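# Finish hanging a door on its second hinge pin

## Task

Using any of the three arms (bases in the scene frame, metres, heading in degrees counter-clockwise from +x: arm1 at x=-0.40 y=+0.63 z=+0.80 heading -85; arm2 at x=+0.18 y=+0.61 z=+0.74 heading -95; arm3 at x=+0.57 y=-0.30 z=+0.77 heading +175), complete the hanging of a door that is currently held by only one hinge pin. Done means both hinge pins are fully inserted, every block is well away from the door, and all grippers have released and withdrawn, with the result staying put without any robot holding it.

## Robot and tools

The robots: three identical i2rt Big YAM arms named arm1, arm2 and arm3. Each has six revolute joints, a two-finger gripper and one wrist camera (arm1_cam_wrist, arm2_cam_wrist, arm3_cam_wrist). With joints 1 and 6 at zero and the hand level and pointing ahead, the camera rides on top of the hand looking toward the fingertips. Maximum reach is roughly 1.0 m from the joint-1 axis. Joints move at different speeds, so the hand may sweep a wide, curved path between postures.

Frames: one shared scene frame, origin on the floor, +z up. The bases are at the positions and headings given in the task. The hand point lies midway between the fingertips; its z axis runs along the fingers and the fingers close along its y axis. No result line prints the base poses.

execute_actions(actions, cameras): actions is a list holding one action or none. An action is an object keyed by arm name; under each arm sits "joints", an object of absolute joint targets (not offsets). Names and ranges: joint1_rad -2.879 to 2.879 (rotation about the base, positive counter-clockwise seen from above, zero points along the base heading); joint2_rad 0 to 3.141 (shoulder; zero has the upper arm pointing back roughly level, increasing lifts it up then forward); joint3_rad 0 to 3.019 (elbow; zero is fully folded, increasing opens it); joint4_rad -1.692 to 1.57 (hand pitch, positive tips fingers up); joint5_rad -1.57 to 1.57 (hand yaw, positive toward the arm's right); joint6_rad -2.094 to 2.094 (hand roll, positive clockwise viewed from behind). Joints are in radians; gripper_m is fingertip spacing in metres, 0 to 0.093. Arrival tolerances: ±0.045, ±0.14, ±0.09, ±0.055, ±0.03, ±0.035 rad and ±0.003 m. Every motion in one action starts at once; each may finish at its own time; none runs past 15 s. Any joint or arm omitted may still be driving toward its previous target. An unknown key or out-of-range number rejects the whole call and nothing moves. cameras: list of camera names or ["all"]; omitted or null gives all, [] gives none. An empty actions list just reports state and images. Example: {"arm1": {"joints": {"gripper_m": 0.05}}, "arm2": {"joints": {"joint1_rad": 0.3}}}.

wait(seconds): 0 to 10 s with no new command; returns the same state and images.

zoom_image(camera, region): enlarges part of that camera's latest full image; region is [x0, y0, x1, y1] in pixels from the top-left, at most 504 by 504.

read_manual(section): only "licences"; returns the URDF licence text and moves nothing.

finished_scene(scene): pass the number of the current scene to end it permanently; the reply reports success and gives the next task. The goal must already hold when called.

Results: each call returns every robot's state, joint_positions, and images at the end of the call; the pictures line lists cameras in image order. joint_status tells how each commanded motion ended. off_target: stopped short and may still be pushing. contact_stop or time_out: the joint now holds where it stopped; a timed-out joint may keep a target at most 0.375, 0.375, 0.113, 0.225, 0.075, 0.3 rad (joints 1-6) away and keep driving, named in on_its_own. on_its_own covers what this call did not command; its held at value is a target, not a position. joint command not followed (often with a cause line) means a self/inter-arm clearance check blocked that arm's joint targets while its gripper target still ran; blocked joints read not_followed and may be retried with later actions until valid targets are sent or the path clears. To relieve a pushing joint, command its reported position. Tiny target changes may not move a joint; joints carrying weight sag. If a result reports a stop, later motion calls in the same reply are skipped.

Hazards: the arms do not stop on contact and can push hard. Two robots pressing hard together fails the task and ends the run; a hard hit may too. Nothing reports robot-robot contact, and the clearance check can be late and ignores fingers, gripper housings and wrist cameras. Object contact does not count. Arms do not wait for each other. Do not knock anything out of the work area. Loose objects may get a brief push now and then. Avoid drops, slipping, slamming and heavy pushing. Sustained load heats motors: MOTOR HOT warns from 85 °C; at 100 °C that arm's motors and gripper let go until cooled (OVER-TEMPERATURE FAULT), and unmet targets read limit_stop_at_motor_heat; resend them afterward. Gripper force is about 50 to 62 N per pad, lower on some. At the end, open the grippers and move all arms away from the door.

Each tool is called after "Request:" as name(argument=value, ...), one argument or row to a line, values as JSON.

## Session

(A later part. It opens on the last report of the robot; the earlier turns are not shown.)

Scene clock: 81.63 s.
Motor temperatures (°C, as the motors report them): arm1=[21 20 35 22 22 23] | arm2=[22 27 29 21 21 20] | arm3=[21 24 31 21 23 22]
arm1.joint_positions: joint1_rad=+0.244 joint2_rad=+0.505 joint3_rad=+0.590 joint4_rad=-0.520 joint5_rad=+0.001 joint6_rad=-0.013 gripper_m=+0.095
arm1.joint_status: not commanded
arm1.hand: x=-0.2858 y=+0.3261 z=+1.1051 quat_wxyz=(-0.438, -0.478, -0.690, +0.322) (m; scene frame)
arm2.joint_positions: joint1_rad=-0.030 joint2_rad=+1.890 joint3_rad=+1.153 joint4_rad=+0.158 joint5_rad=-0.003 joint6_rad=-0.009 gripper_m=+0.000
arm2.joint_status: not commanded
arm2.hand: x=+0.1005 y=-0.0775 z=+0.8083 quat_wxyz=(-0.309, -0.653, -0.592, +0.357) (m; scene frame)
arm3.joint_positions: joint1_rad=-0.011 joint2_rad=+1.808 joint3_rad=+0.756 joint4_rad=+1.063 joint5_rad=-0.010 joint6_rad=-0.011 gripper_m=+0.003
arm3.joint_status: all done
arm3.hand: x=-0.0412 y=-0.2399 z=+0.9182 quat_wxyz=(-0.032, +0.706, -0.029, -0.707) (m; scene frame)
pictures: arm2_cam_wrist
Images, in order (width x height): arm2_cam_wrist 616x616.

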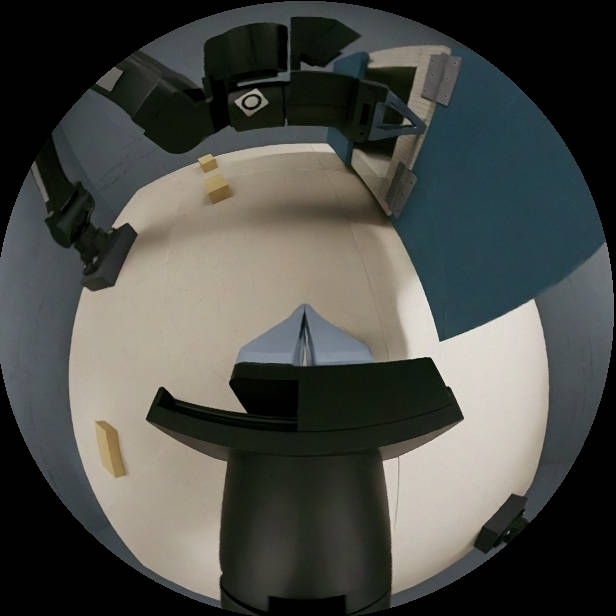

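Request:
execute_actions(
  actions=[
    {"arm3":{"joints":{"joint2_rad":1.845,"joint3_rad":0.762,"joint4_rad":1.08}}},
  ],
  cameras=["arm2_cam_wrist","arm3_cam_wrist"],
)

Request:
zoom_image(
  camera="arm2_cam_wrist",
  region=[375, 95, 450, 185],
)

Request:
zoom_image(
  camera="arm3_cam_wrist",
  region=[265, 250, 345, 370],
)

Scene clock: 86.53 s.
Motor temperatures (°C, as the motors report them): arm1=[21 20 35 22 22 23] | arm2=[22 27 29 21 21 20] | arm3=[21 24 31 21 23 22]
arm1.joint_positions: joint1_rad=+0.244 joint2_rad=+0.505 joint3_rad=+0.590 joint4_rad=-0.520 joint5_rad=+0.001 joint6_rad=-0.013 gripper_m=+0.095
arm1.joint_status: not commanded
arm1.hand: x=-0.2858 y=+0.3261 z=+1.1051 quat_wxyz=(-0.438, -0.478, -0.690, +0.322) (m; scene frame)
arm2.joint_positions: joint1_rad=-0.030 joint2_rad=+1.890 joint3_rad=+1.153 joint4_rad=+0.158 joint5_rad=-0.003 joint6_rad=-0.009 gripper_m=+0.000
arm2.joint_status: not commanded
arm2.hand: x=+0.1005 y=-0.0775 z=+0.8083 quat_wxyz=(-0.309, -0.653, -0.592, +0.357) (m; scene frame)
arm3.joint_positions: joint1_rad=-0.011 joint2_rad=+1.812 joint3_rad=+0.756 joint4_rad=+1.068 joint5_rad=-0.010 joint6_rad=-0.011 gripper_m=+0.003
arm3.joint_status: all done
arm3.hand: x=-0.0413 y=-0.2399 z=+0.9172 quat_wxyz=(-0.032, +0.706, -0.029, -0.707) (m; scene frame)
pictures: arm2_cam_wrist, arm3_cam_wrist
Images, in order (width x height): arm2_cam_wrist 616x616, arm3_cam_wrist 616x616.

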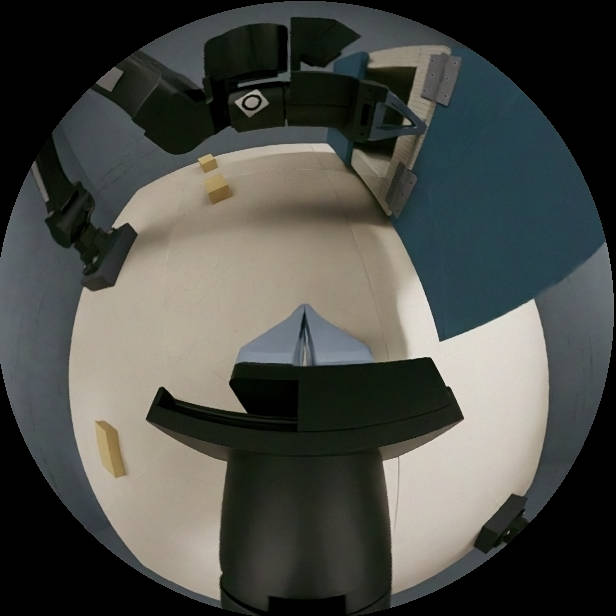

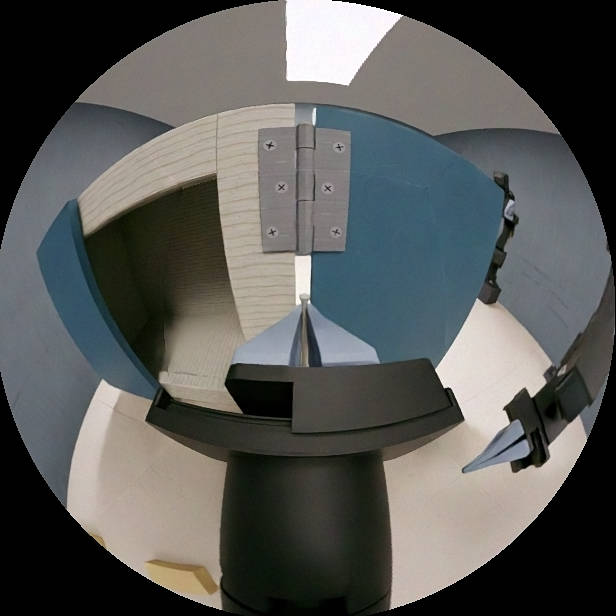

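Region (375, 95, 450, 185) of arm2_cam_wrist's 616x616 image, scaled by 5.600, with more detail than that image has.

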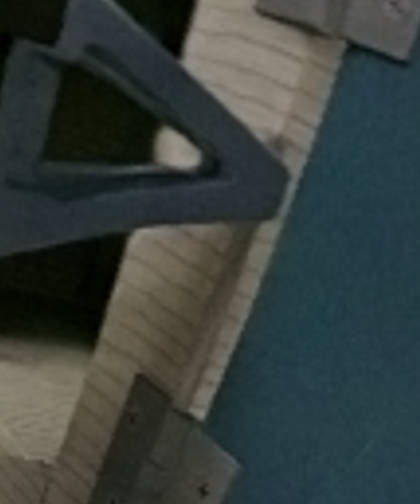

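Region (265, 250, 345, 370) of arm3_cam_wrist's 616x616 image, scaled by 4.200, with more detail than that image has.

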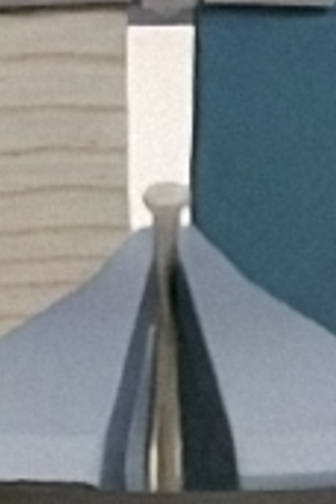

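Request:
execute_actions(
  actions=[],
)

Request:
zoom_image(
  camera="arm2_cam_wrist",
  region=[375,95,450,185],
)

Request:
zoom_image(
  camera="arm3_cam_wrist",
  region=[265,210,345,370],
)

Scene clock: 108.80 s.
Motor temperatures (°C, as the motors report them): arm1=[21 20 36 22 22 23] | arm2=[22 27 29 21 21 20] | arm3=[21 24 30 21 23 22]
arm1.joint_positions: joint1_rad=+0.244 joint2_rad=+0.505 joint3_rad=+0.590 joint4_rad=-0.520 joint5_rad=+0.001 joint6_rad=-0.013 gripper_m=+0.095
arm1.joint_status: not commanded
arm1.hand: x=-0.2858 y=+0.3261 z=+1.1051 quat_wxyz=(-0.438, -0.478, -0.690, +0.322) (m; scene frame)
arm2.joint_positions: joint1_rad=-0.030 joint2_rad=+1.890 joint3_rad=+1.153 joint4_rad=+0.158 joint5_rad=-0.003 joint6_rad=-0.009 gripper_m=+0.000
arm2.joint_status: not commanded
arm2.hand: x=+0.1005 y=-0.0775 z=+0.8083 quat_wxyz=(-0.309, -0.653, -0.592, +0.357) (m; scene frame)
arm3.joint_positions: joint1_rad=-0.011 joint2_rad=+1.812 joint3_rad=+0.756 joint4_rad=+1.068 joint5_rad=-0.010 joint6_rad=-0.011 gripper_m=+0.003
arm3.joint_status: all done
arm3.hand: x=-0.0413 y=-0.2399 z=+0.9172 quat_wxyz=(-0.032, +0.706, -0.029, -0.707) (m; scene frame)
pictures: arm1_cam_wrist, arm2_cam_wrist, arm3_cam_wrist
Images, in order (width x height): arm1_cam_wrist 616x616, arm2_cam_wrist 616x616, arm3_cam_wrist 616x616.

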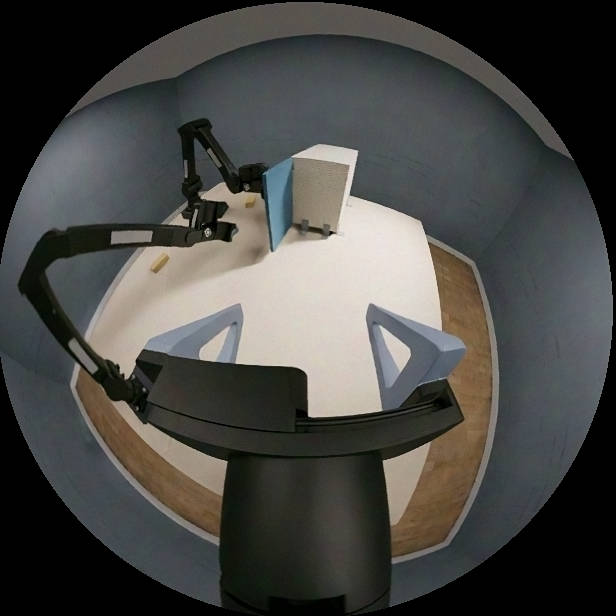

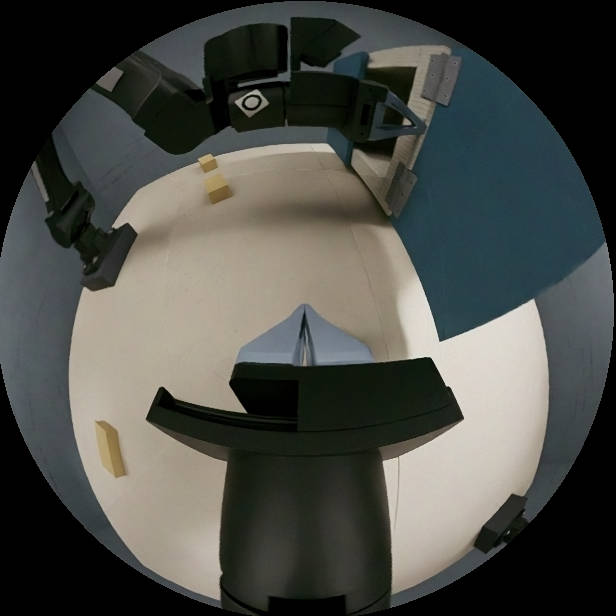

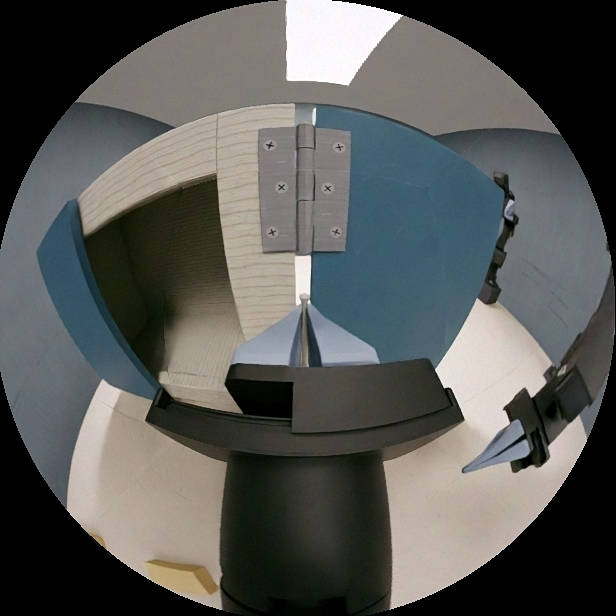

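Region (375, 95, 450, 185) of arm2_cam_wrist's 616x616 image, scaled by 5.600, with more detail than that image has.

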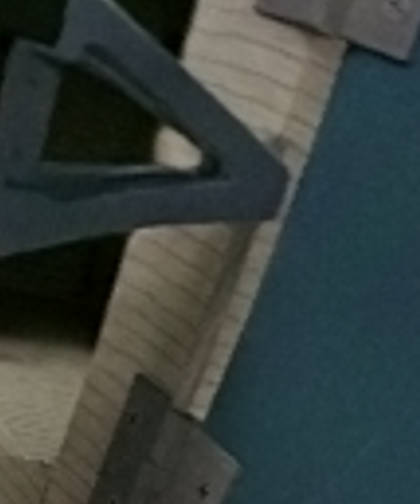

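Region (265, 210, 345, 370) of arm3_cam_wrist's 616x616 image, scaled by 3.150, with more detail than that image has.

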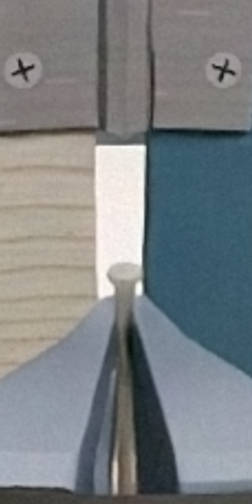

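Request:
execute_actions(
  actions=[
    {"arm3":{"joints":{"joint3_rad":0.805,"joint2_rad":1.85}}},
  ],
)

Request:
zoom_image(
  camera="arm2_cam_wrist",
  region=[385,130,435,190],
)

Scene clock: 111.47 s.
Motor temperatures (°C, as the motors report them): arm1=[21 20 36 22 22 23] | arm2=[22 27 29 21 21 20] | arm3=[21 24 30 21 23 22]
arm1.joint_positions: joint1_rad=+0.244 joint2_rad=+0.505 joint3_rad=+0.590 joint4_rad=-0.520 joint5_rad=+0.001 joint6_rad=-0.013 gripper_m=+0.095
arm1.joint_status: not commanded
arm1.hand: x=-0.2858 y=+0.3261 z=+1.1051 quat_wxyz=(-0.438, -0.478, -0.690, +0.322) (m; scene frame)
arm2.joint_positions: joint1_rad=-0.030 joint2_rad=+1.890 joint3_rad=+1.153 joint4_rad=+0.158 joint5_rad=-0.003 joint6_rad=-0.009 gripper_m=+0.000
arm2.joint_status: not commanded
arm2.hand: x=+0.1005 y=-0.0775 z=+0.8083 quat_wxyz=(-0.309, -0.653, -0.592, +0.357) (m; scene frame)
arm3.joint_positions: joint1_rad=-0.011 joint2_rad=+1.831 joint3_rad=+0.762 joint4_rad=+1.071 joint5_rad=-0.012 joint6_rad=-0.012 gripper_m=+0.003
arm3.joint_status: all done
arm3.hand: x=-0.0433 y=-0.2400 z=+0.9089 quat_wxyz=(-0.032, +0.710, -0.028, -0.703) (m; scene frame)
pictures: arm1_cam_wrist, arm2_cam_wrist, arm3_cam_wrist
Images, in order (width x height): arm1_cam_wrist 616x616, arm2_cam_wrist 616x616, arm3_cam_wrist 616x616.

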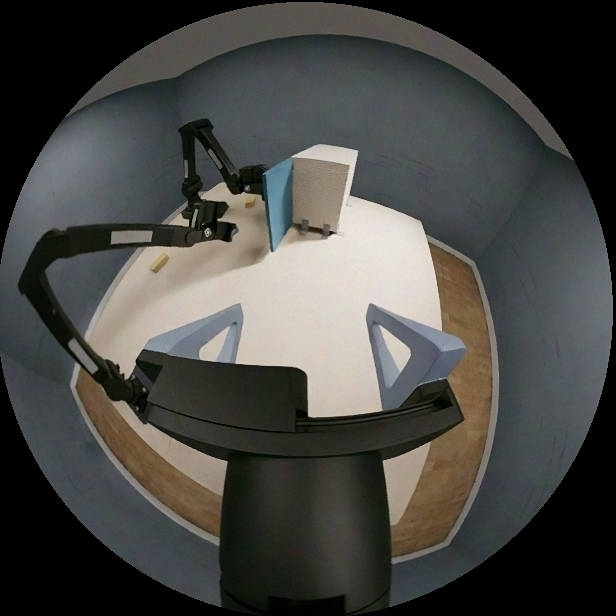

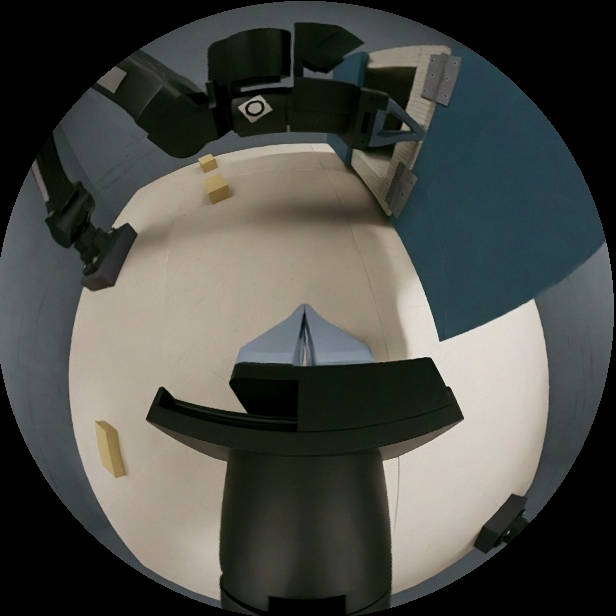

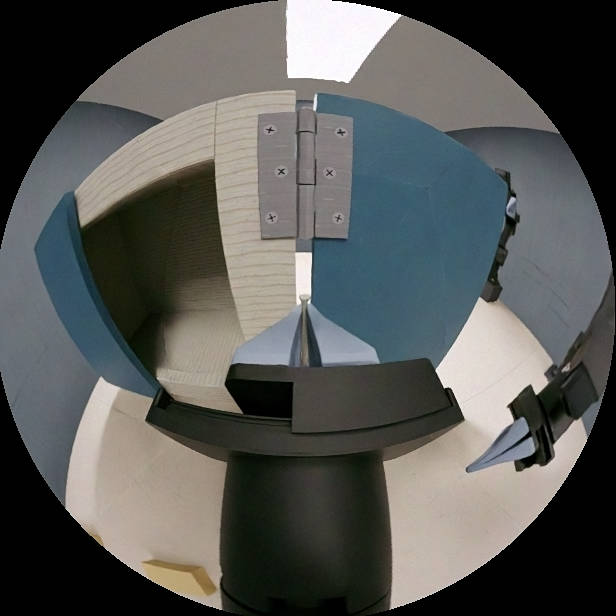

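Region (385, 130, 435, 190) of arm2_cam_wrist's 616x616 image, scaled by 8.400, with more detail than that image has.

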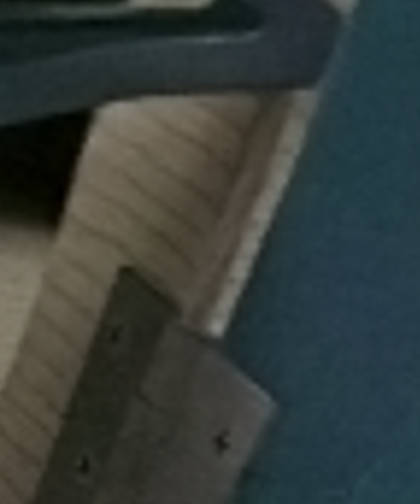

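Request:
execute_actions(
  actions=[
    {"arm3":{"joints":{"joint3_rad":0.767,"joint2_rad":1.835,"gripper_m":0.014}}},
  ],
  cameras=["arm2_cam_wrist","arm3_cam_wrist"],
)

Request:
zoom_image(
  camera="arm3_cam_wrist",
  region=[255,210,355,370],
)

Scene clock: 115.00 s.
Motor temperatures (°C, as the motors report them): arm1=[21 20 36 22 22 23] | arm2=[22 27 29 21 21 20] | arm3=[21 24 30 21 23 22]
arm1.joint_positions: joint1_rad=+0.244 joint2_rad=+0.505 joint3_rad=+0.590 joint4_rad=-0.520 joint5_rad=+0.001 joint6_rad=-0.013 gripper_m=+0.095
arm1.joint_status: not commanded
arm1.hand: x=-0.2858 y=+0.3261 z=+1.1051 quat_wxyz=(-0.438, -0.478, -0.690, +0.322) (m; scene frame)
arm2.joint_positions: joint1_rad=-0.030 joint2_rad=+1.890 joint3_rad=+1.153 joint4_rad=+0.158 joint5_rad=-0.003 joint6_rad=-0.009 gripper_m=+0.000
arm2.joint_status: not commanded
arm2.hand: x=+0.1005 y=-0.0775 z=+0.8083 quat_wxyz=(-0.309, -0.653, -0.592, +0.357) (m; scene frame)
arm3.joint_positions: joint1_rad=-0.016 joint2_rad=+1.831 joint3_rad=+0.762 joint4_rad=+1.071 joint5_rad=-0.005 joint6_rad=-0.012 gripper_m=+0.014
arm3.joint_status: all done
arm3.hand: x=-0.0429 y=-0.2359 z=+0.9089 quat_wxyz=(-0.036, +0.710, -0.032, -0.703) (m; scene frame)
pictures: arm2_cam_wrist, arm3_cam_wrist
Images, in order (width x height): arm2_cam_wrist 616x616, arm3_cam_wrist 616x616.

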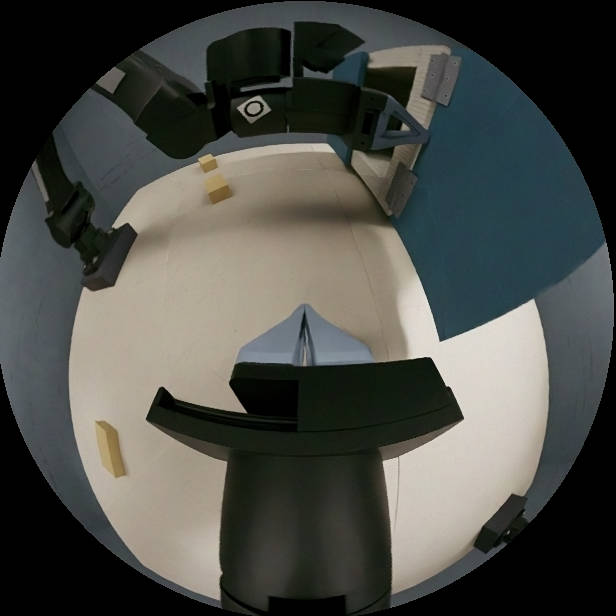

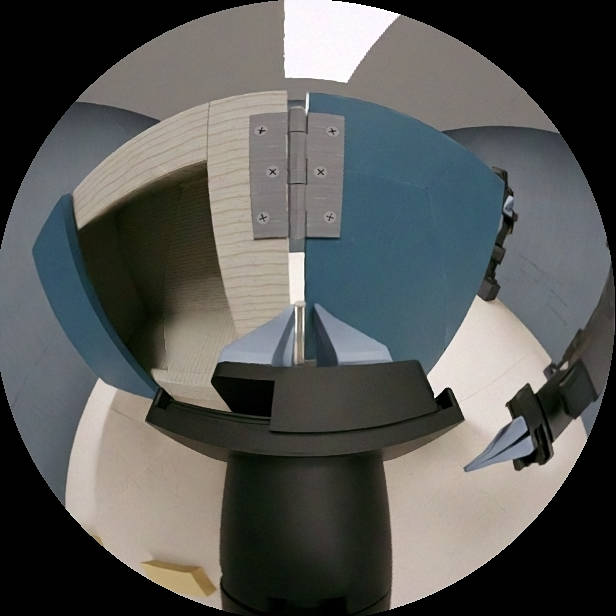

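Region (255, 210, 355, 370) of arm3_cam_wrist's 616x616 image, scaled by 3.150, with more detail than that image has; it fills the left 315 columns of this view, and the rest is white.

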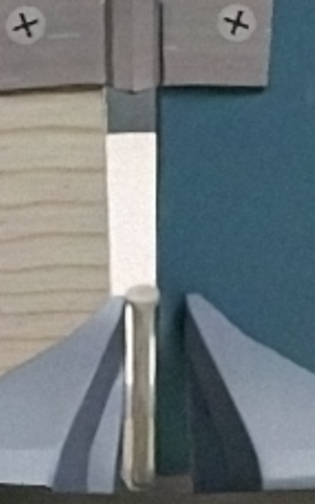

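Request:
execute_actions(
  actions=[
    {"arm3":{"joints":{"joint3_rad":0.70,"gripper_m":0.05}},"arm2":{"joints":{"joint2_rad":1.5,"joint3_rad":0.81,"joint4_rad":0.9,"gripper_m":0.09}}},
  ],
  cameras=[],
)

Request:
execute_actions(
  actions=[
    {"arm3":{"joints":{"joint2_rad":1.70,"joint1_rad":0.0,"joint5_rad":-0.01}},"arm2":{"joints":{"joint1_rad":-0.33,"joint5_rad":-0.28,"joint4_rad":1.22}}},
  ],
)

Scene clock: 121.10 s.
Motor temperatures (°C, as the motors report them): arm1=[21 20 36 22 22 23] | arm2=[22 27 29 21 21 20] | arm3=[21 25 30 21 23 22]
arm1.joint_positions: joint1_rad=+0.244 joint2_rad=+0.505 joint3_rad=+0.590 joint4_rad=-0.520 joint5_rad=+0.001 joint6_rad=-0.013 gripper_m=+0.095
arm1.joint_status: not commanded
arm1.hand: x=-0.2858 y=+0.3261 z=+1.1051 quat_wxyz=(-0.438, -0.478, -0.690, +0.322) (m; scene frame)
arm2.joint_positions: joint1_rad=-0.030 joint2_rad=+1.486 joint3_rad=+0.823 joint4_rad=+0.876 joint5_rad=-0.003 joint6_rad=-0.009 gripper_m=+0.090
arm2.joint_status: all done
arm2.hand: x=+0.1145 y=+0.0144 z=+1.0619 quat_wxyz=(-0.511, -0.465, -0.427, +0.584) (m; scene frame)
arm3.joint_positions: joint1_rad=-0.015 joint2_rad=+1.831 joint3_rad=+0.698 joint4_rad=+1.071 joint5_rad=-0.010 joint6_rad=-0.012 gripper_m=+0.050
arm3.joint_status: all done
arm3.hand: x=-0.0206 y=-0.2397 z=+0.8824 quat_wxyz=(-0.032, +0.732, -0.031, -0.680) (m; scene frame)
pictures: none
No camera images: the call's "cameras" was empty. Leave "cameras" out to get every camera's image.

Scene clock: 122.27 s.
Motor temperatures (°C, as the motors report them): arm1=[21 20 36 22 22 23] | arm2=[22 27 29 21 21 20] | arm3=[21 25 30 21 23 22]
arm1.joint_positions: joint1_rad=+0.244 joint2_rad=+0.505 joint3_rad=+0.590 joint4_rad=-0.520 joint5_rad=+0.001 joint6_rad=-0.013 gripper_m=+0.095
arm1.joint_status: not commanded
arm1.hand: x=-0.2858 y=+0.3261 z=+1.1051 quat_wxyz=(-0.438, -0.478, -0.690, +0.322) (m; scene frame)
arm2.joint_positions: joint1_rad=-0.336 joint2_rad=+1.490 joint3_rad=+0.823 joint4_rad=+1.198 joint5_rad=-0.276 joint6_rad=-0.009 gripper_m=+0.090
arm2.joint_status: all done
arm2.hand: x=-0.0048 y=+0.0734 z=+1.1319 quat_wxyz=(-0.518, -0.345, -0.376, +0.687) (m; scene frame)
arm3.joint_positions: joint1_rad=-0.009 joint2_rad=+1.711 joint3_rad=+0.698 joint4_rad=+1.071 joint5_rad=-0.010 joint6_rad=-0.012 gripper_m=+0.050
arm3.joint_status: all done
arm3.hand: x=-0.0191 y=-0.2430 z=+0.9509 quat_wxyz=(-0.033, +0.690, -0.027, -0.723) (m; scene frame)
pictures: arm1_cam_wrist, arm2_cam_wrist, arm3_cam_wrist
Images, in order (width x height): arm1_cam_wrist 616x616, arm2_cam_wrist 616x616, arm3_cam_wrist 616x616.

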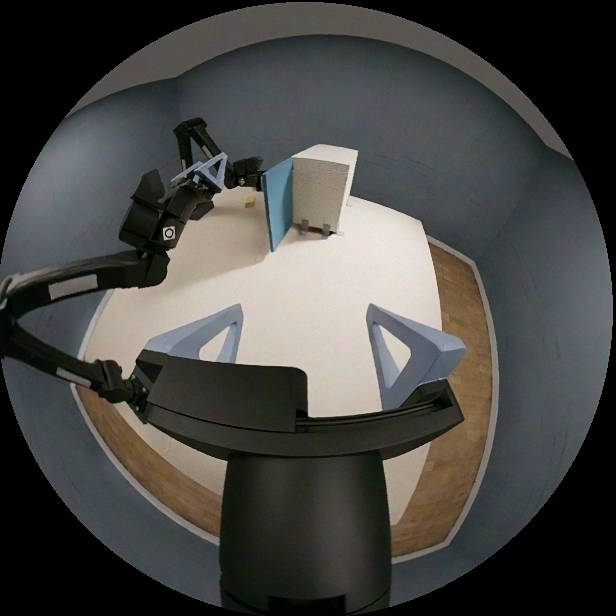

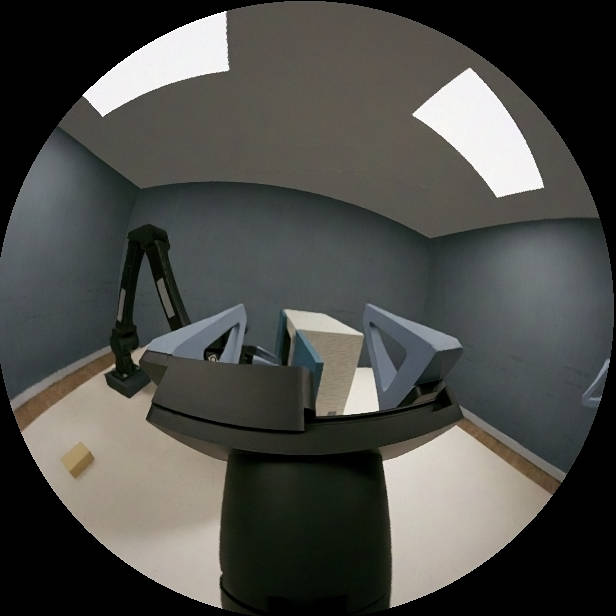

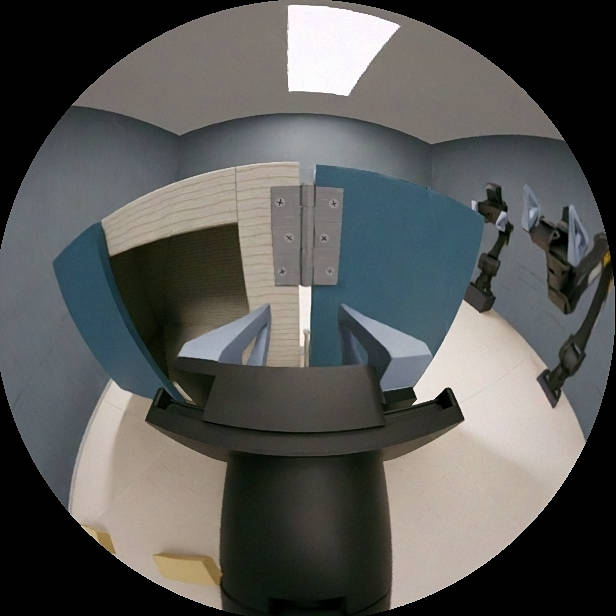

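Request:
execute_actions(
  actions=[
    {"arm3":{"joints":{"joint2_rad":1.74,"joint5_rad":0.004,"gripper_m":0}},"arm2":{"joints":{"joint1_rad":-0.36,"joint2_rad":2.0}}},
  ],
)

Scene clock: 125.30 s.
Motor temperatures (°C, as the motors report them): arm1=[21 20 36 22 22 23] | arm2=[22 27 29 21 21 20] | arm3=[21 25 30 21 23 22]
arm1.joint_positions: joint1_rad=+0.244 joint2_rad=+0.505 joint3_rad=+0.590 joint4_rad=-0.520 joint5_rad=+0.001 joint6_rad=-0.013 gripper_m=+0.095
arm1.joint_status: not commanded
arm1.hand: x=-0.2858 y=+0.3261 z=+1.1051 quat_wxyz=(-0.438, -0.478, -0.690, +0.322) (m; scene frame)
arm2.joint_positions: joint1_rad=-0.355 joint2_rad=+2.010 joint3_rad=+0.810 joint4_rad=+1.207 joint5_rad=-0.276 joint6_rad=-0.009 gripper_m=+0.090
arm2.joint_status: all done
arm2.hand: x=-0.0426 y=+0.0287 z=+0.8236 quat_wxyz=(-0.451, -0.533, -0.464, +0.545) (m; scene frame)
arm3.joint_positions: joint1_rad=-0.009 joint2_rad=+1.724 joint3_rad=+0.698 joint4_rad=+1.071 joint5_rad=+0.001 joint6_rad=-0.012 gripper_m=+0.001
arm3.joint_status: all done
arm3.hand: x=-0.0195 y=-0.2411 z=+0.9433 quat_wxyz=(-0.036, +0.694, -0.031, -0.718) (m; scene frame)
pictures: arm1_cam_wrist, arm2_cam_wrist, arm3_cam_wrist
Images, in order (width x height): arm1_cam_wrist 616x616, arm2_cam_wrist 616x616, arm3_cam_wrist 616x616.

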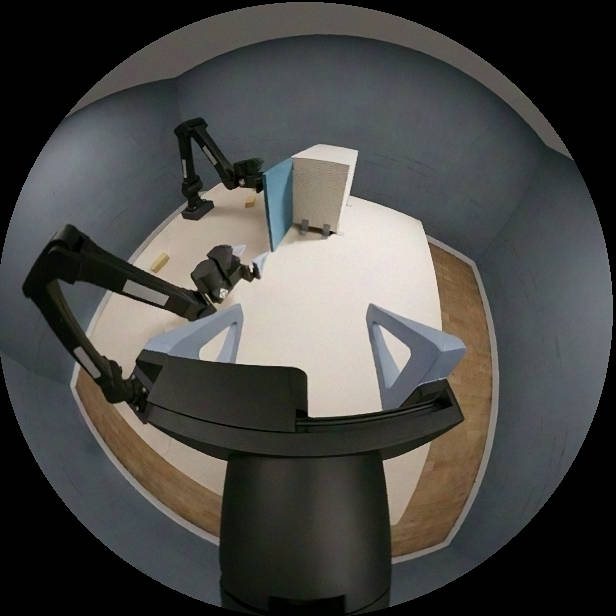

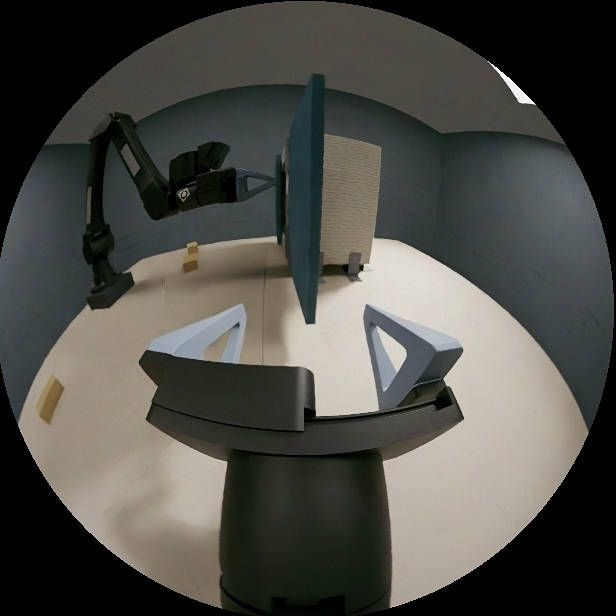

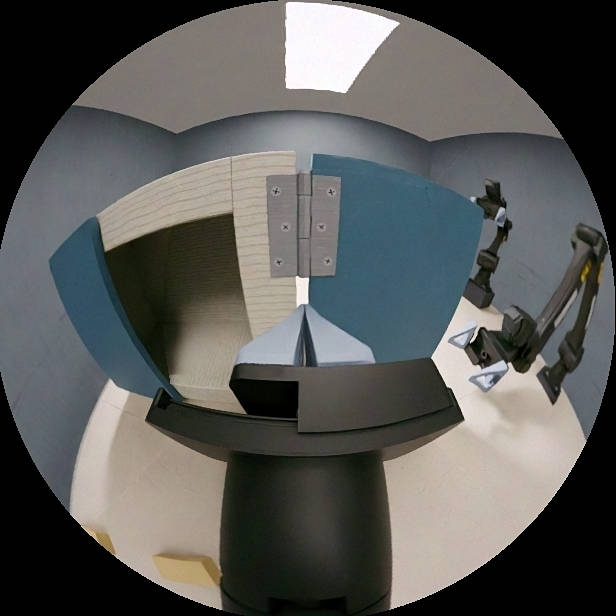

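Request:
execute_actions(
  actions=[
    {"arm3":{"joints":{"joint2_rad":1.79,"joint3_rad":0.79}},"arm2":{"joints":{"joint1_rad":-0.39,"joint5_rad":-0.543,"joint2_rad":2.145,"joint3_rad":1.165,"joint4_rad":0.99}}},
  ],
)

Scene clock: 136.90 s.
Motor temperatures (°C, as the motors report them): arm1=[21 20 36 22 22 23] | arm2=[22 27 28 21 21 20] | arm3=[21 25 30 21 23 22]
arm1.joint_positions: joint1_rad=+0.244 joint2_rad=+0.505 joint3_rad=+0.590 joint4_rad=-0.520 joint5_rad=+0.001 joint6_rad=-0.013 gripper_m=+0.095
arm1.joint_status: not commanded
arm1.hand: x=-0.2858 y=+0.3261 z=+1.1051 quat_wxyz=(-0.438, -0.478, -0.690, +0.322) (m; scene frame)
arm2.joint_positions: joint1_rad=-0.389 joint2_rad=+2.146 joint3_rad=+1.135 joint4_rad=+1.006 joint5_rad=-0.538 joint6_rad=-0.009 gripper_m=+0.090
arm2.joint_status: all done
arm2.hand: x=-0.0656 y=-0.0596 z=+0.8193 quat_wxyz=(-0.508, -0.483, -0.524, +0.484) (m; scene frame)
arm3.joint_positions: joint1_rad=-0.009 joint2_rad=+1.785 joint3_rad=+0.744 joint4_rad=+1.071 joint5_rad=+0.001 joint6_rad=-0.012 gripper_m=+0.001
arm3.joint_status: all done
arm3.hand: x=-0.0366 y=-0.2395 z=+0.9286 quat_wxyz=(-0.036, +0.699, -0.031, -0.713) (m; scene frame)
pictures: arm1_cam_wrist, arm2_cam_wrist, arm3_cam_wrist
Images, in order (width x height): arm1_cam_wrist 616x616, arm2_cam_wrist 616x616, arm3_cam_wrist 616x616.

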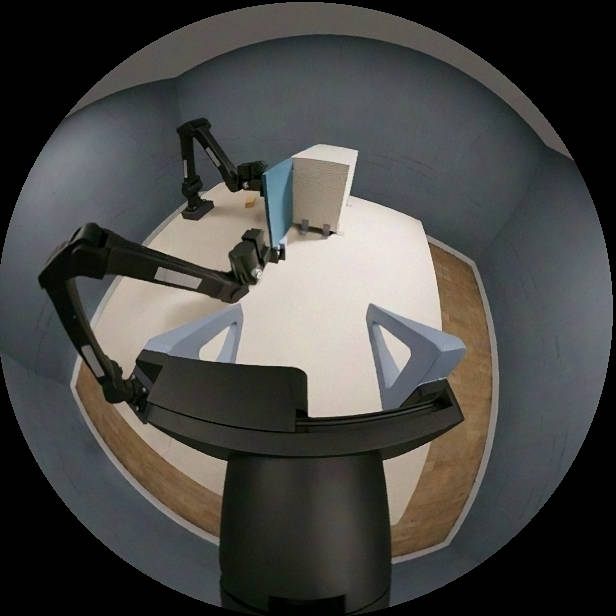

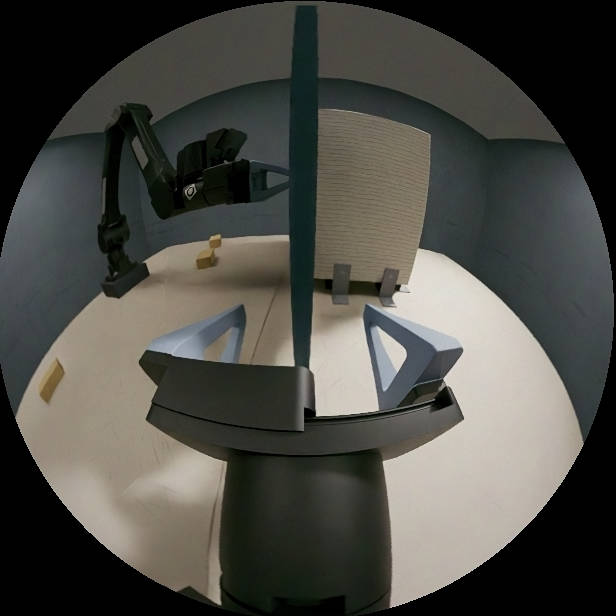

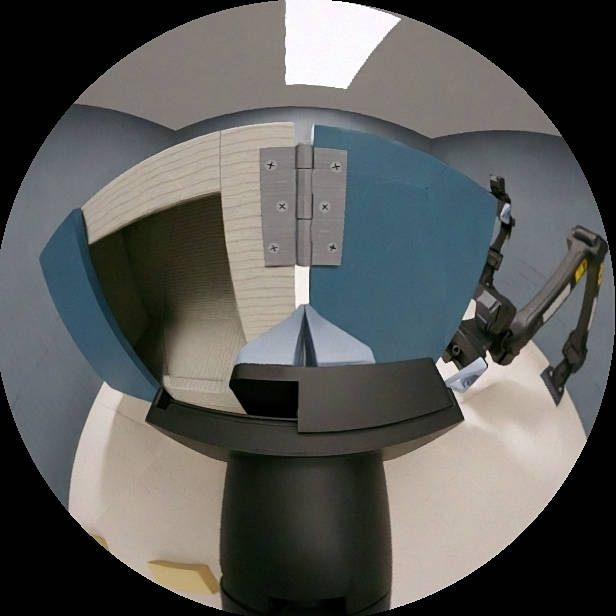

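Request:
execute_actions(
  actions=[
    {"arm3":{"joints":{"joint3_rad":0.81}},"arm2":{"joints":{"gripper_m":0}}},
  ],
  cameras=[],
)

Request:
execute_actions(
  actions=[
    {"arm3":{"joints":{"joint3_rad":0.768,"joint2_rad":1.82}},"arm2":{"joints":{"joint4_rad":1.055}}},
  ],
)

Request:
zoom_image(
  camera="arm2_cam_wrist",
  region=[240,140,320,240],
)

Scene clock: 142.33 s.
Motor temperatures (°C, as the motors report them): arm1=[21 20 36 22 22 23] | arm2=[22 27 28 21 21 20] | arm3=[21 25 30 21 23 22]
arm1.joint_positions: joint1_rad=+0.244 joint2_rad=+0.505 joint3_rad=+0.590 joint4_rad=-0.520 joint5_rad=+0.001 joint6_rad=-0.013 gripper_m=+0.095
arm1.joint_status: not commanded
arm1.hand: x=-0.2858 y=+0.3261 z=+1.1051 quat_wxyz=(-0.438, -0.478, -0.690, +0.322) (m; scene frame)
arm2.joint_positions: joint1_rad=-0.391 joint2_rad=+2.146 joint3_rad=+1.135 joint4_rad=+1.004 joint5_rad=-0.532 joint6_rad=-0.002 gripper_m=+0.011
arm2.joint_status: gripper_m off_target (ended at +0.011, target +0.000)
arm2.hand: x=-0.0677 y=-0.0594 z=+0.8192 quat_wxyz=(-0.508, -0.487, -0.521, +0.484) (m; scene frame)
arm3.joint_positions: joint1_rad=-0.009 joint2_rad=+1.785 joint3_rad=+0.764 joint4_rad=+1.071 joint5_rad=+0.001 joint6_rad=-0.012 gripper_m=+0.001
arm3.joint_status: all done
arm3.hand: x=-0.0430 y=-0.2389 z=+0.9373 quat_wxyz=(-0.037, +0.692, -0.031, -0.720) (m; scene frame)
pictures: none
No camera images: the call's "cameras" was empty. Leave "cameras" out to get every camera's image.

Scene clock: 143.00 s.
Motor temperatures (°C, as the motors report them): arm1=[21 20 36 22 22 23] | arm2=[22 27 28 21 21 20] | arm3=[21 25 30 21 23 22]
arm1.joint_positions: joint1_rad=+0.244 joint2_rad=+0.505 joint3_rad=+0.590 joint4_rad=-0.520 joint5_rad=+0.001 joint6_rad=-0.013 gripper_m=+0.095
arm1.joint_status: not commanded
arm1.hand: x=-0.2858 y=+0.3261 z=+1.1051 quat_wxyz=(-0.438, -0.478, -0.690, +0.322) (m; scene frame)
arm2.joint_positions: joint1_rad=-0.391 joint2_rad=+2.146 joint3_rad=+1.135 joint4_rad=+1.011 joint5_rad=-0.532 joint6_rad=+0.001 gripper_m=+0.011
arm2.joint_status: all done
arm2.hand: x=-0.0677 y=-0.0594 z=+0.8207 quat_wxyz=(-0.509, -0.485, -0.519, +0.486) (m; scene frame)
arm3.joint_positions: joint1_rad=-0.009 joint2_rad=+1.805 joint3_rad=+0.764 joint4_rad=+1.071 joint5_rad=+0.001 joint6_rad=-0.012 gripper_m=+0.001
arm3.joint_status: all done
arm3.hand: x=-0.0436 y=-0.2389 z=+0.9253 quat_wxyz=(-0.036, +0.699, -0.031, -0.713) (m; scene frame)
pictures: arm1_cam_wrist, arm2_cam_wrist, arm3_cam_wrist
Images, in order (width x height): arm1_cam_wrist 616x616, arm2_cam_wrist 616x616, arm3_cam_wrist 616x616.

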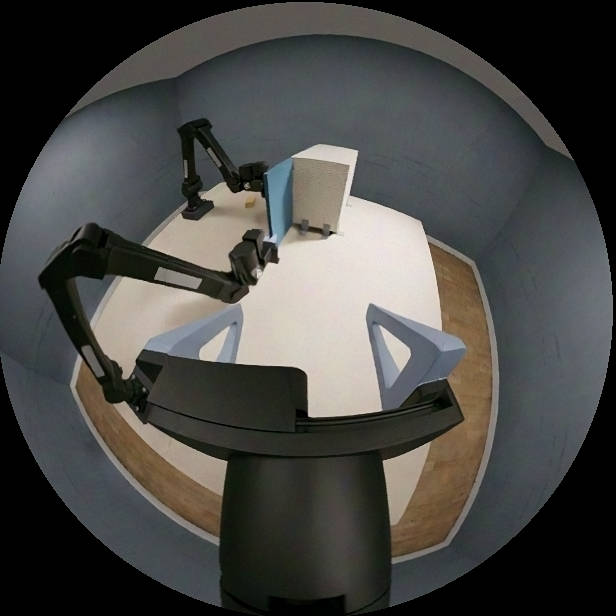

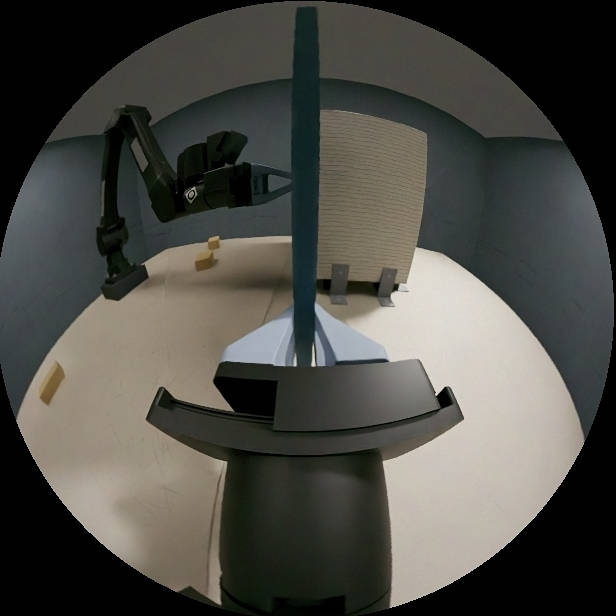

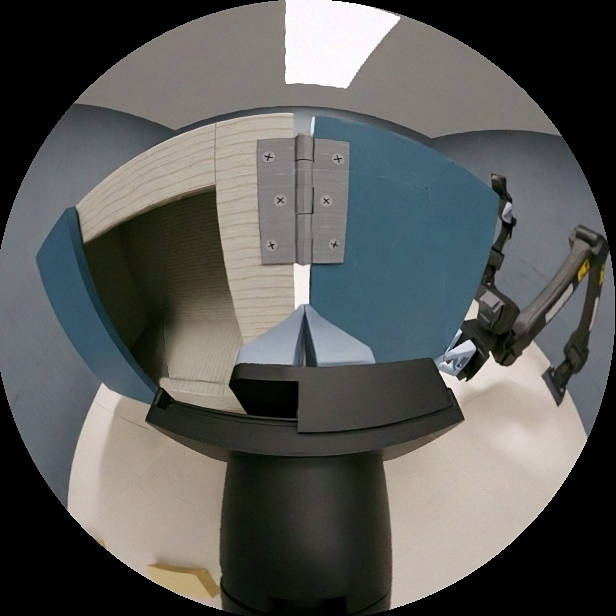

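Region (240, 140, 320, 240) of arm2_cam_wrist's 616x616 image, scaled by 5.040, with more detail than that image has; it fills the left 403 columns of this view, and the rest is white.

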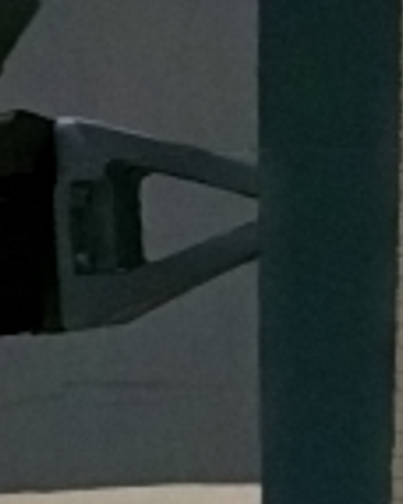

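Request:
execute_actions(
  actions=[
    {"arm3":{"joints":{"joint2_rad":1.86}}},
  ],
  cameras=["arm3_cam_wrist"],
)

Scene clock: 144.90 s.
Motor temperatures (°C, as the motors report them): arm1=[21 20 36 22 22 23] | arm2=[22 27 28 21 21 20] | arm3=[21 25 30 21 23 22]
arm1.joint_positions: joint1_rad=+0.244 joint2_rad=+0.505 joint3_rad=+0.590 joint4_rad=-0.520 joint5_rad=+0.001 joint6_rad=-0.013 gripper_m=+0.095
arm1.joint_status: not commanded
arm1.hand: x=-0.2858 y=+0.3261 z=+1.1051 quat_wxyz=(-0.438, -0.478, -0.690, +0.322) (m; scene frame)
arm2.joint_positions: joint1_rad=-0.391 joint2_rad=+2.146 joint3_rad=+1.135 joint4_rad=+1.011 joint5_rad=-0.532 joint6_rad=+0.001 gripper_m=+0.011
arm2.joint_status: not commanded
arm2.hand: x=-0.0677 y=-0.0594 z=+0.8207 quat_wxyz=(-0.509, -0.485, -0.519, +0.486) (m; scene frame)
arm3.joint_positions: joint1_rad=-0.009 joint2_rad=+1.819 joint3_rad=+0.764 joint4_rad=+1.079 joint5_rad=+0.001 joint6_rad=-0.012 gripper_m=+0.001
arm3.joint_status: all done
arm3.hand: x=-0.0438 y=-0.2388 z=+0.9186 quat_wxyz=(-0.036, +0.702, -0.032, -0.711) (m; scene frame)
pictures: arm3_cam_wrist
Images, in order (width x height): arm3_cam_wrist 616x616.

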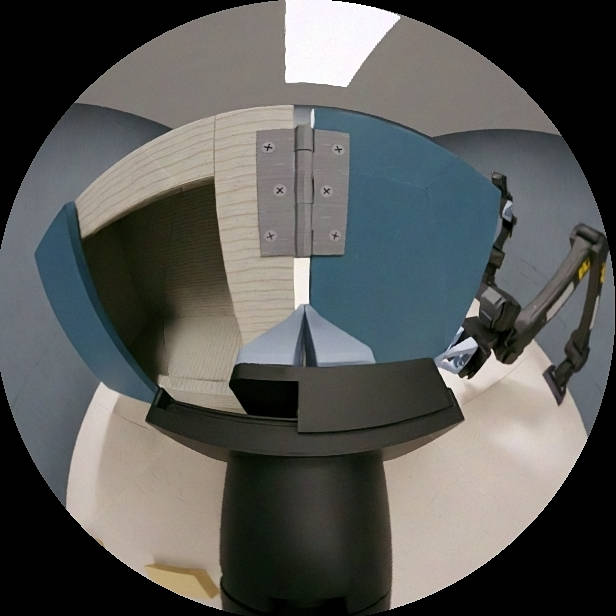

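On the head, blocked. Lift the door a bit more.

Request:
execute_actions(
  actions=[
    {"arm3":{"joints":{"joint2_rad":1.85}},"arm2":{"joints":{"joint4_rad":1.09}}},
  ],
  cameras=["arm3_cam_wrist"],
)

Scene clock: 148.17 s.
Motor temperatures (°C, as the motors report them): arm1=[21 20 36 22 22 23] | arm2=[22 28 29 21 21 20] | arm3=[21 25 30 21 23 22]
arm1.joint_positions: joint1_rad=+0.244 joint2_rad=+0.505 joint3_rad=+0.590 joint4_rad=-0.520 joint5_rad=+0.001 joint6_rad=-0.013 gripper_m=+0.095
arm1.joint_status: not commanded
arm1.hand: x=-0.2858 y=+0.3261 z=+1.1051 quat_wxyz=(-0.438, -0.478, -0.690, +0.322) (m; scene frame)
arm2.joint_positions: joint1_rad=-0.391 joint2_rad=+2.153 joint3_rad=+1.135 joint4_rad=+1.032 joint5_rad=-0.532 joint6_rad=+0.006 gripper_m=+0.011
arm2.joint_status: joint4_rad time_out (moved +0.021 of +0.079)
arm2.on_its_own: joint4_rad reads +1.032 and still pushes toward +1.090 since a time_out
arm2.hand: x=-0.0675 y=-0.0592 z=+0.8209 quat_wxyz=(-0.512, -0.481, -0.517, +0.490) (m; scene frame)
arm3.joint_positions: joint1_rad=-0.009 joint2_rad=+1.819 joint3_rad=+0.764 joint4_rad=+1.079 joint5_rad=+0.001 joint6_rad=-0.012 gripper_m=+0.001
arm3.joint_status: all done
arm3.hand: x=-0.0438 y=-0.2388 z=+0.9186 quat_wxyz=(-0.036, +0.702, -0.032, -0.711) (m; scene frame)
pictures: arm3_cam_wrist
Images, in order (width x height): arm3_cam_wrist 616x616.

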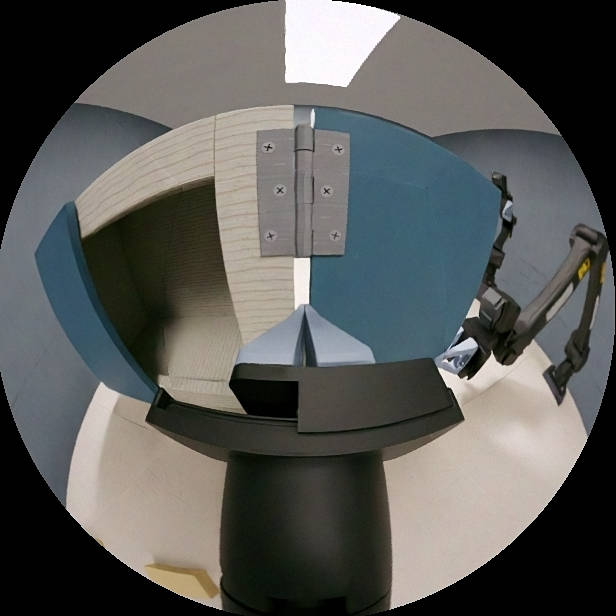

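Request:
execute_actions(
  actions=[
    {"arm3":{"joints":{"joint2_rad":1.80}},"arm2":{"joints":{"joint4_rad":1.07,"joint2_rad":2.13}}},
  ],
  cameras=[],
)

Request:
execute_actions(
  actions=[
    {"arm3":{"joints":{"joint2_rad":1.865}}},
  ],
  cameras=["arm3_cam_wrist"],
)

Request:
zoom_image(
  camera="arm3_cam_wrist",
  region=[255,90,355,320],
)

Scene clock: 152.30 s.
Motor temperatures (°C, as the motors report them): arm1=[21 20 36 22 22 23] | arm2=[22 28 29 21 21 20] | arm3=[21 25 30 21 23 22]
arm1.joint_positions: joint1_rad=+0.244 joint2_rad=+0.505 joint3_rad=+0.590 joint4_rad=-0.520 joint5_rad=+0.001 joint6_rad=-0.013 gripper_m=+0.095
arm1.joint_status: not commanded
arm1.hand: x=-0.2858 y=+0.3261 z=+1.1051 quat_wxyz=(-0.438, -0.478, -0.690, +0.322) (m; scene frame)
arm2.joint_positions: joint1_rad=-0.391 joint2_rad=+2.153 joint3_rad=+1.135 joint4_rad=+1.032 joint5_rad=-0.532 joint6_rad=+0.006 gripper_m=+0.011
arm2.joint_status: all done
arm2.hand: x=-0.0675 y=-0.0592 z=+0.8209 quat_wxyz=(-0.512, -0.481, -0.517, +0.490) (m; scene frame)
arm3.joint_positions: joint1_rad=-0.009 joint2_rad=+1.818 joint3_rad=+0.764 joint4_rad=+1.079 joint5_rad=+0.001 joint6_rad=-0.012 gripper_m=+0.001
arm3.joint_status: all done
arm3.hand: x=-0.0438 y=-0.2388 z=+0.9191 quat_wxyz=(-0.036, +0.702, -0.031, -0.711) (m; scene frame)
pictures: none
No camera images: the call's "cameras" was empty. Leave "cameras" out to get every camera's image.

Scene clock: 152.87 s.
Motor temperatures (°C, as the motors report them): arm1=[21 20 36 22 22 23] | arm2=[22 28 29 21 21 20] | arm3=[21 25 30 21 23 22]
arm1.joint_positions: joint1_rad=+0.244 joint2_rad=+0.505 joint3_rad=+0.590 joint4_rad=-0.520 joint5_rad=+0.001 joint6_rad=-0.013 gripper_m=+0.095
arm1.joint_status: not commanded
arm1.hand: x=-0.2858 y=+0.3261 z=+1.1051 quat_wxyz=(-0.438, -0.478, -0.690, +0.322) (m; scene frame)
arm2.joint_positions: joint1_rad=-0.391 joint2_rad=+2.153 joint3_rad=+1.135 joint4_rad=+1.032 joint5_rad=-0.532 joint6_rad=+0.006 gripper_m=+0.011
arm2.joint_status: not commanded
arm2.hand: x=-0.0675 y=-0.0592 z=+0.8209 quat_wxyz=(-0.512, -0.481, -0.517, +0.489) (m; scene frame)
arm3.joint_positions: joint1_rad=-0.009 joint2_rad=+1.820 joint3_rad=+0.764 joint4_rad=+1.080 joint5_rad=+0.001 joint6_rad=-0.012 gripper_m=+0.001
arm3.joint_status: all done
arm3.hand: x=-0.0438 y=-0.2388 z=+0.9185 quat_wxyz=(-0.036, +0.702, -0.031, -0.711) (m; scene frame)
pictures: arm3_cam_wrist
Images, in order (width x height): arm3_cam_wrist 616x616.

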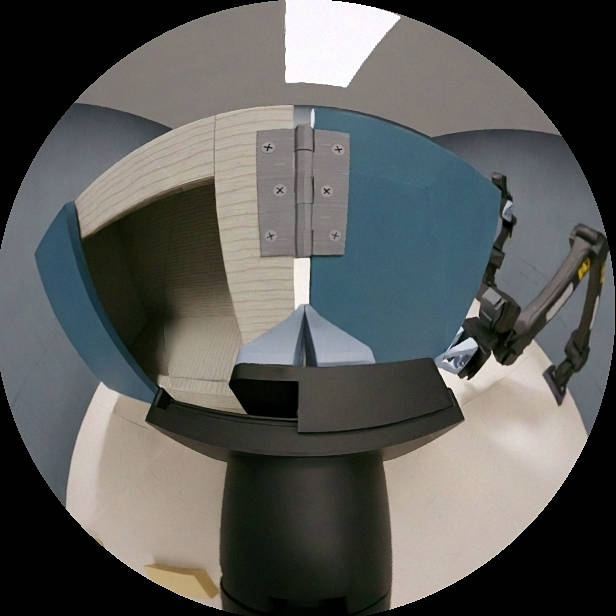

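Region (255, 90, 355, 320) of arm3_cam_wrist's 616x616 image, scaled by 2.191, with more detail than that image has; it fills the left 219 columns of this view, and the rest is white.

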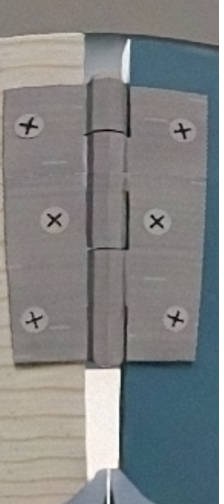

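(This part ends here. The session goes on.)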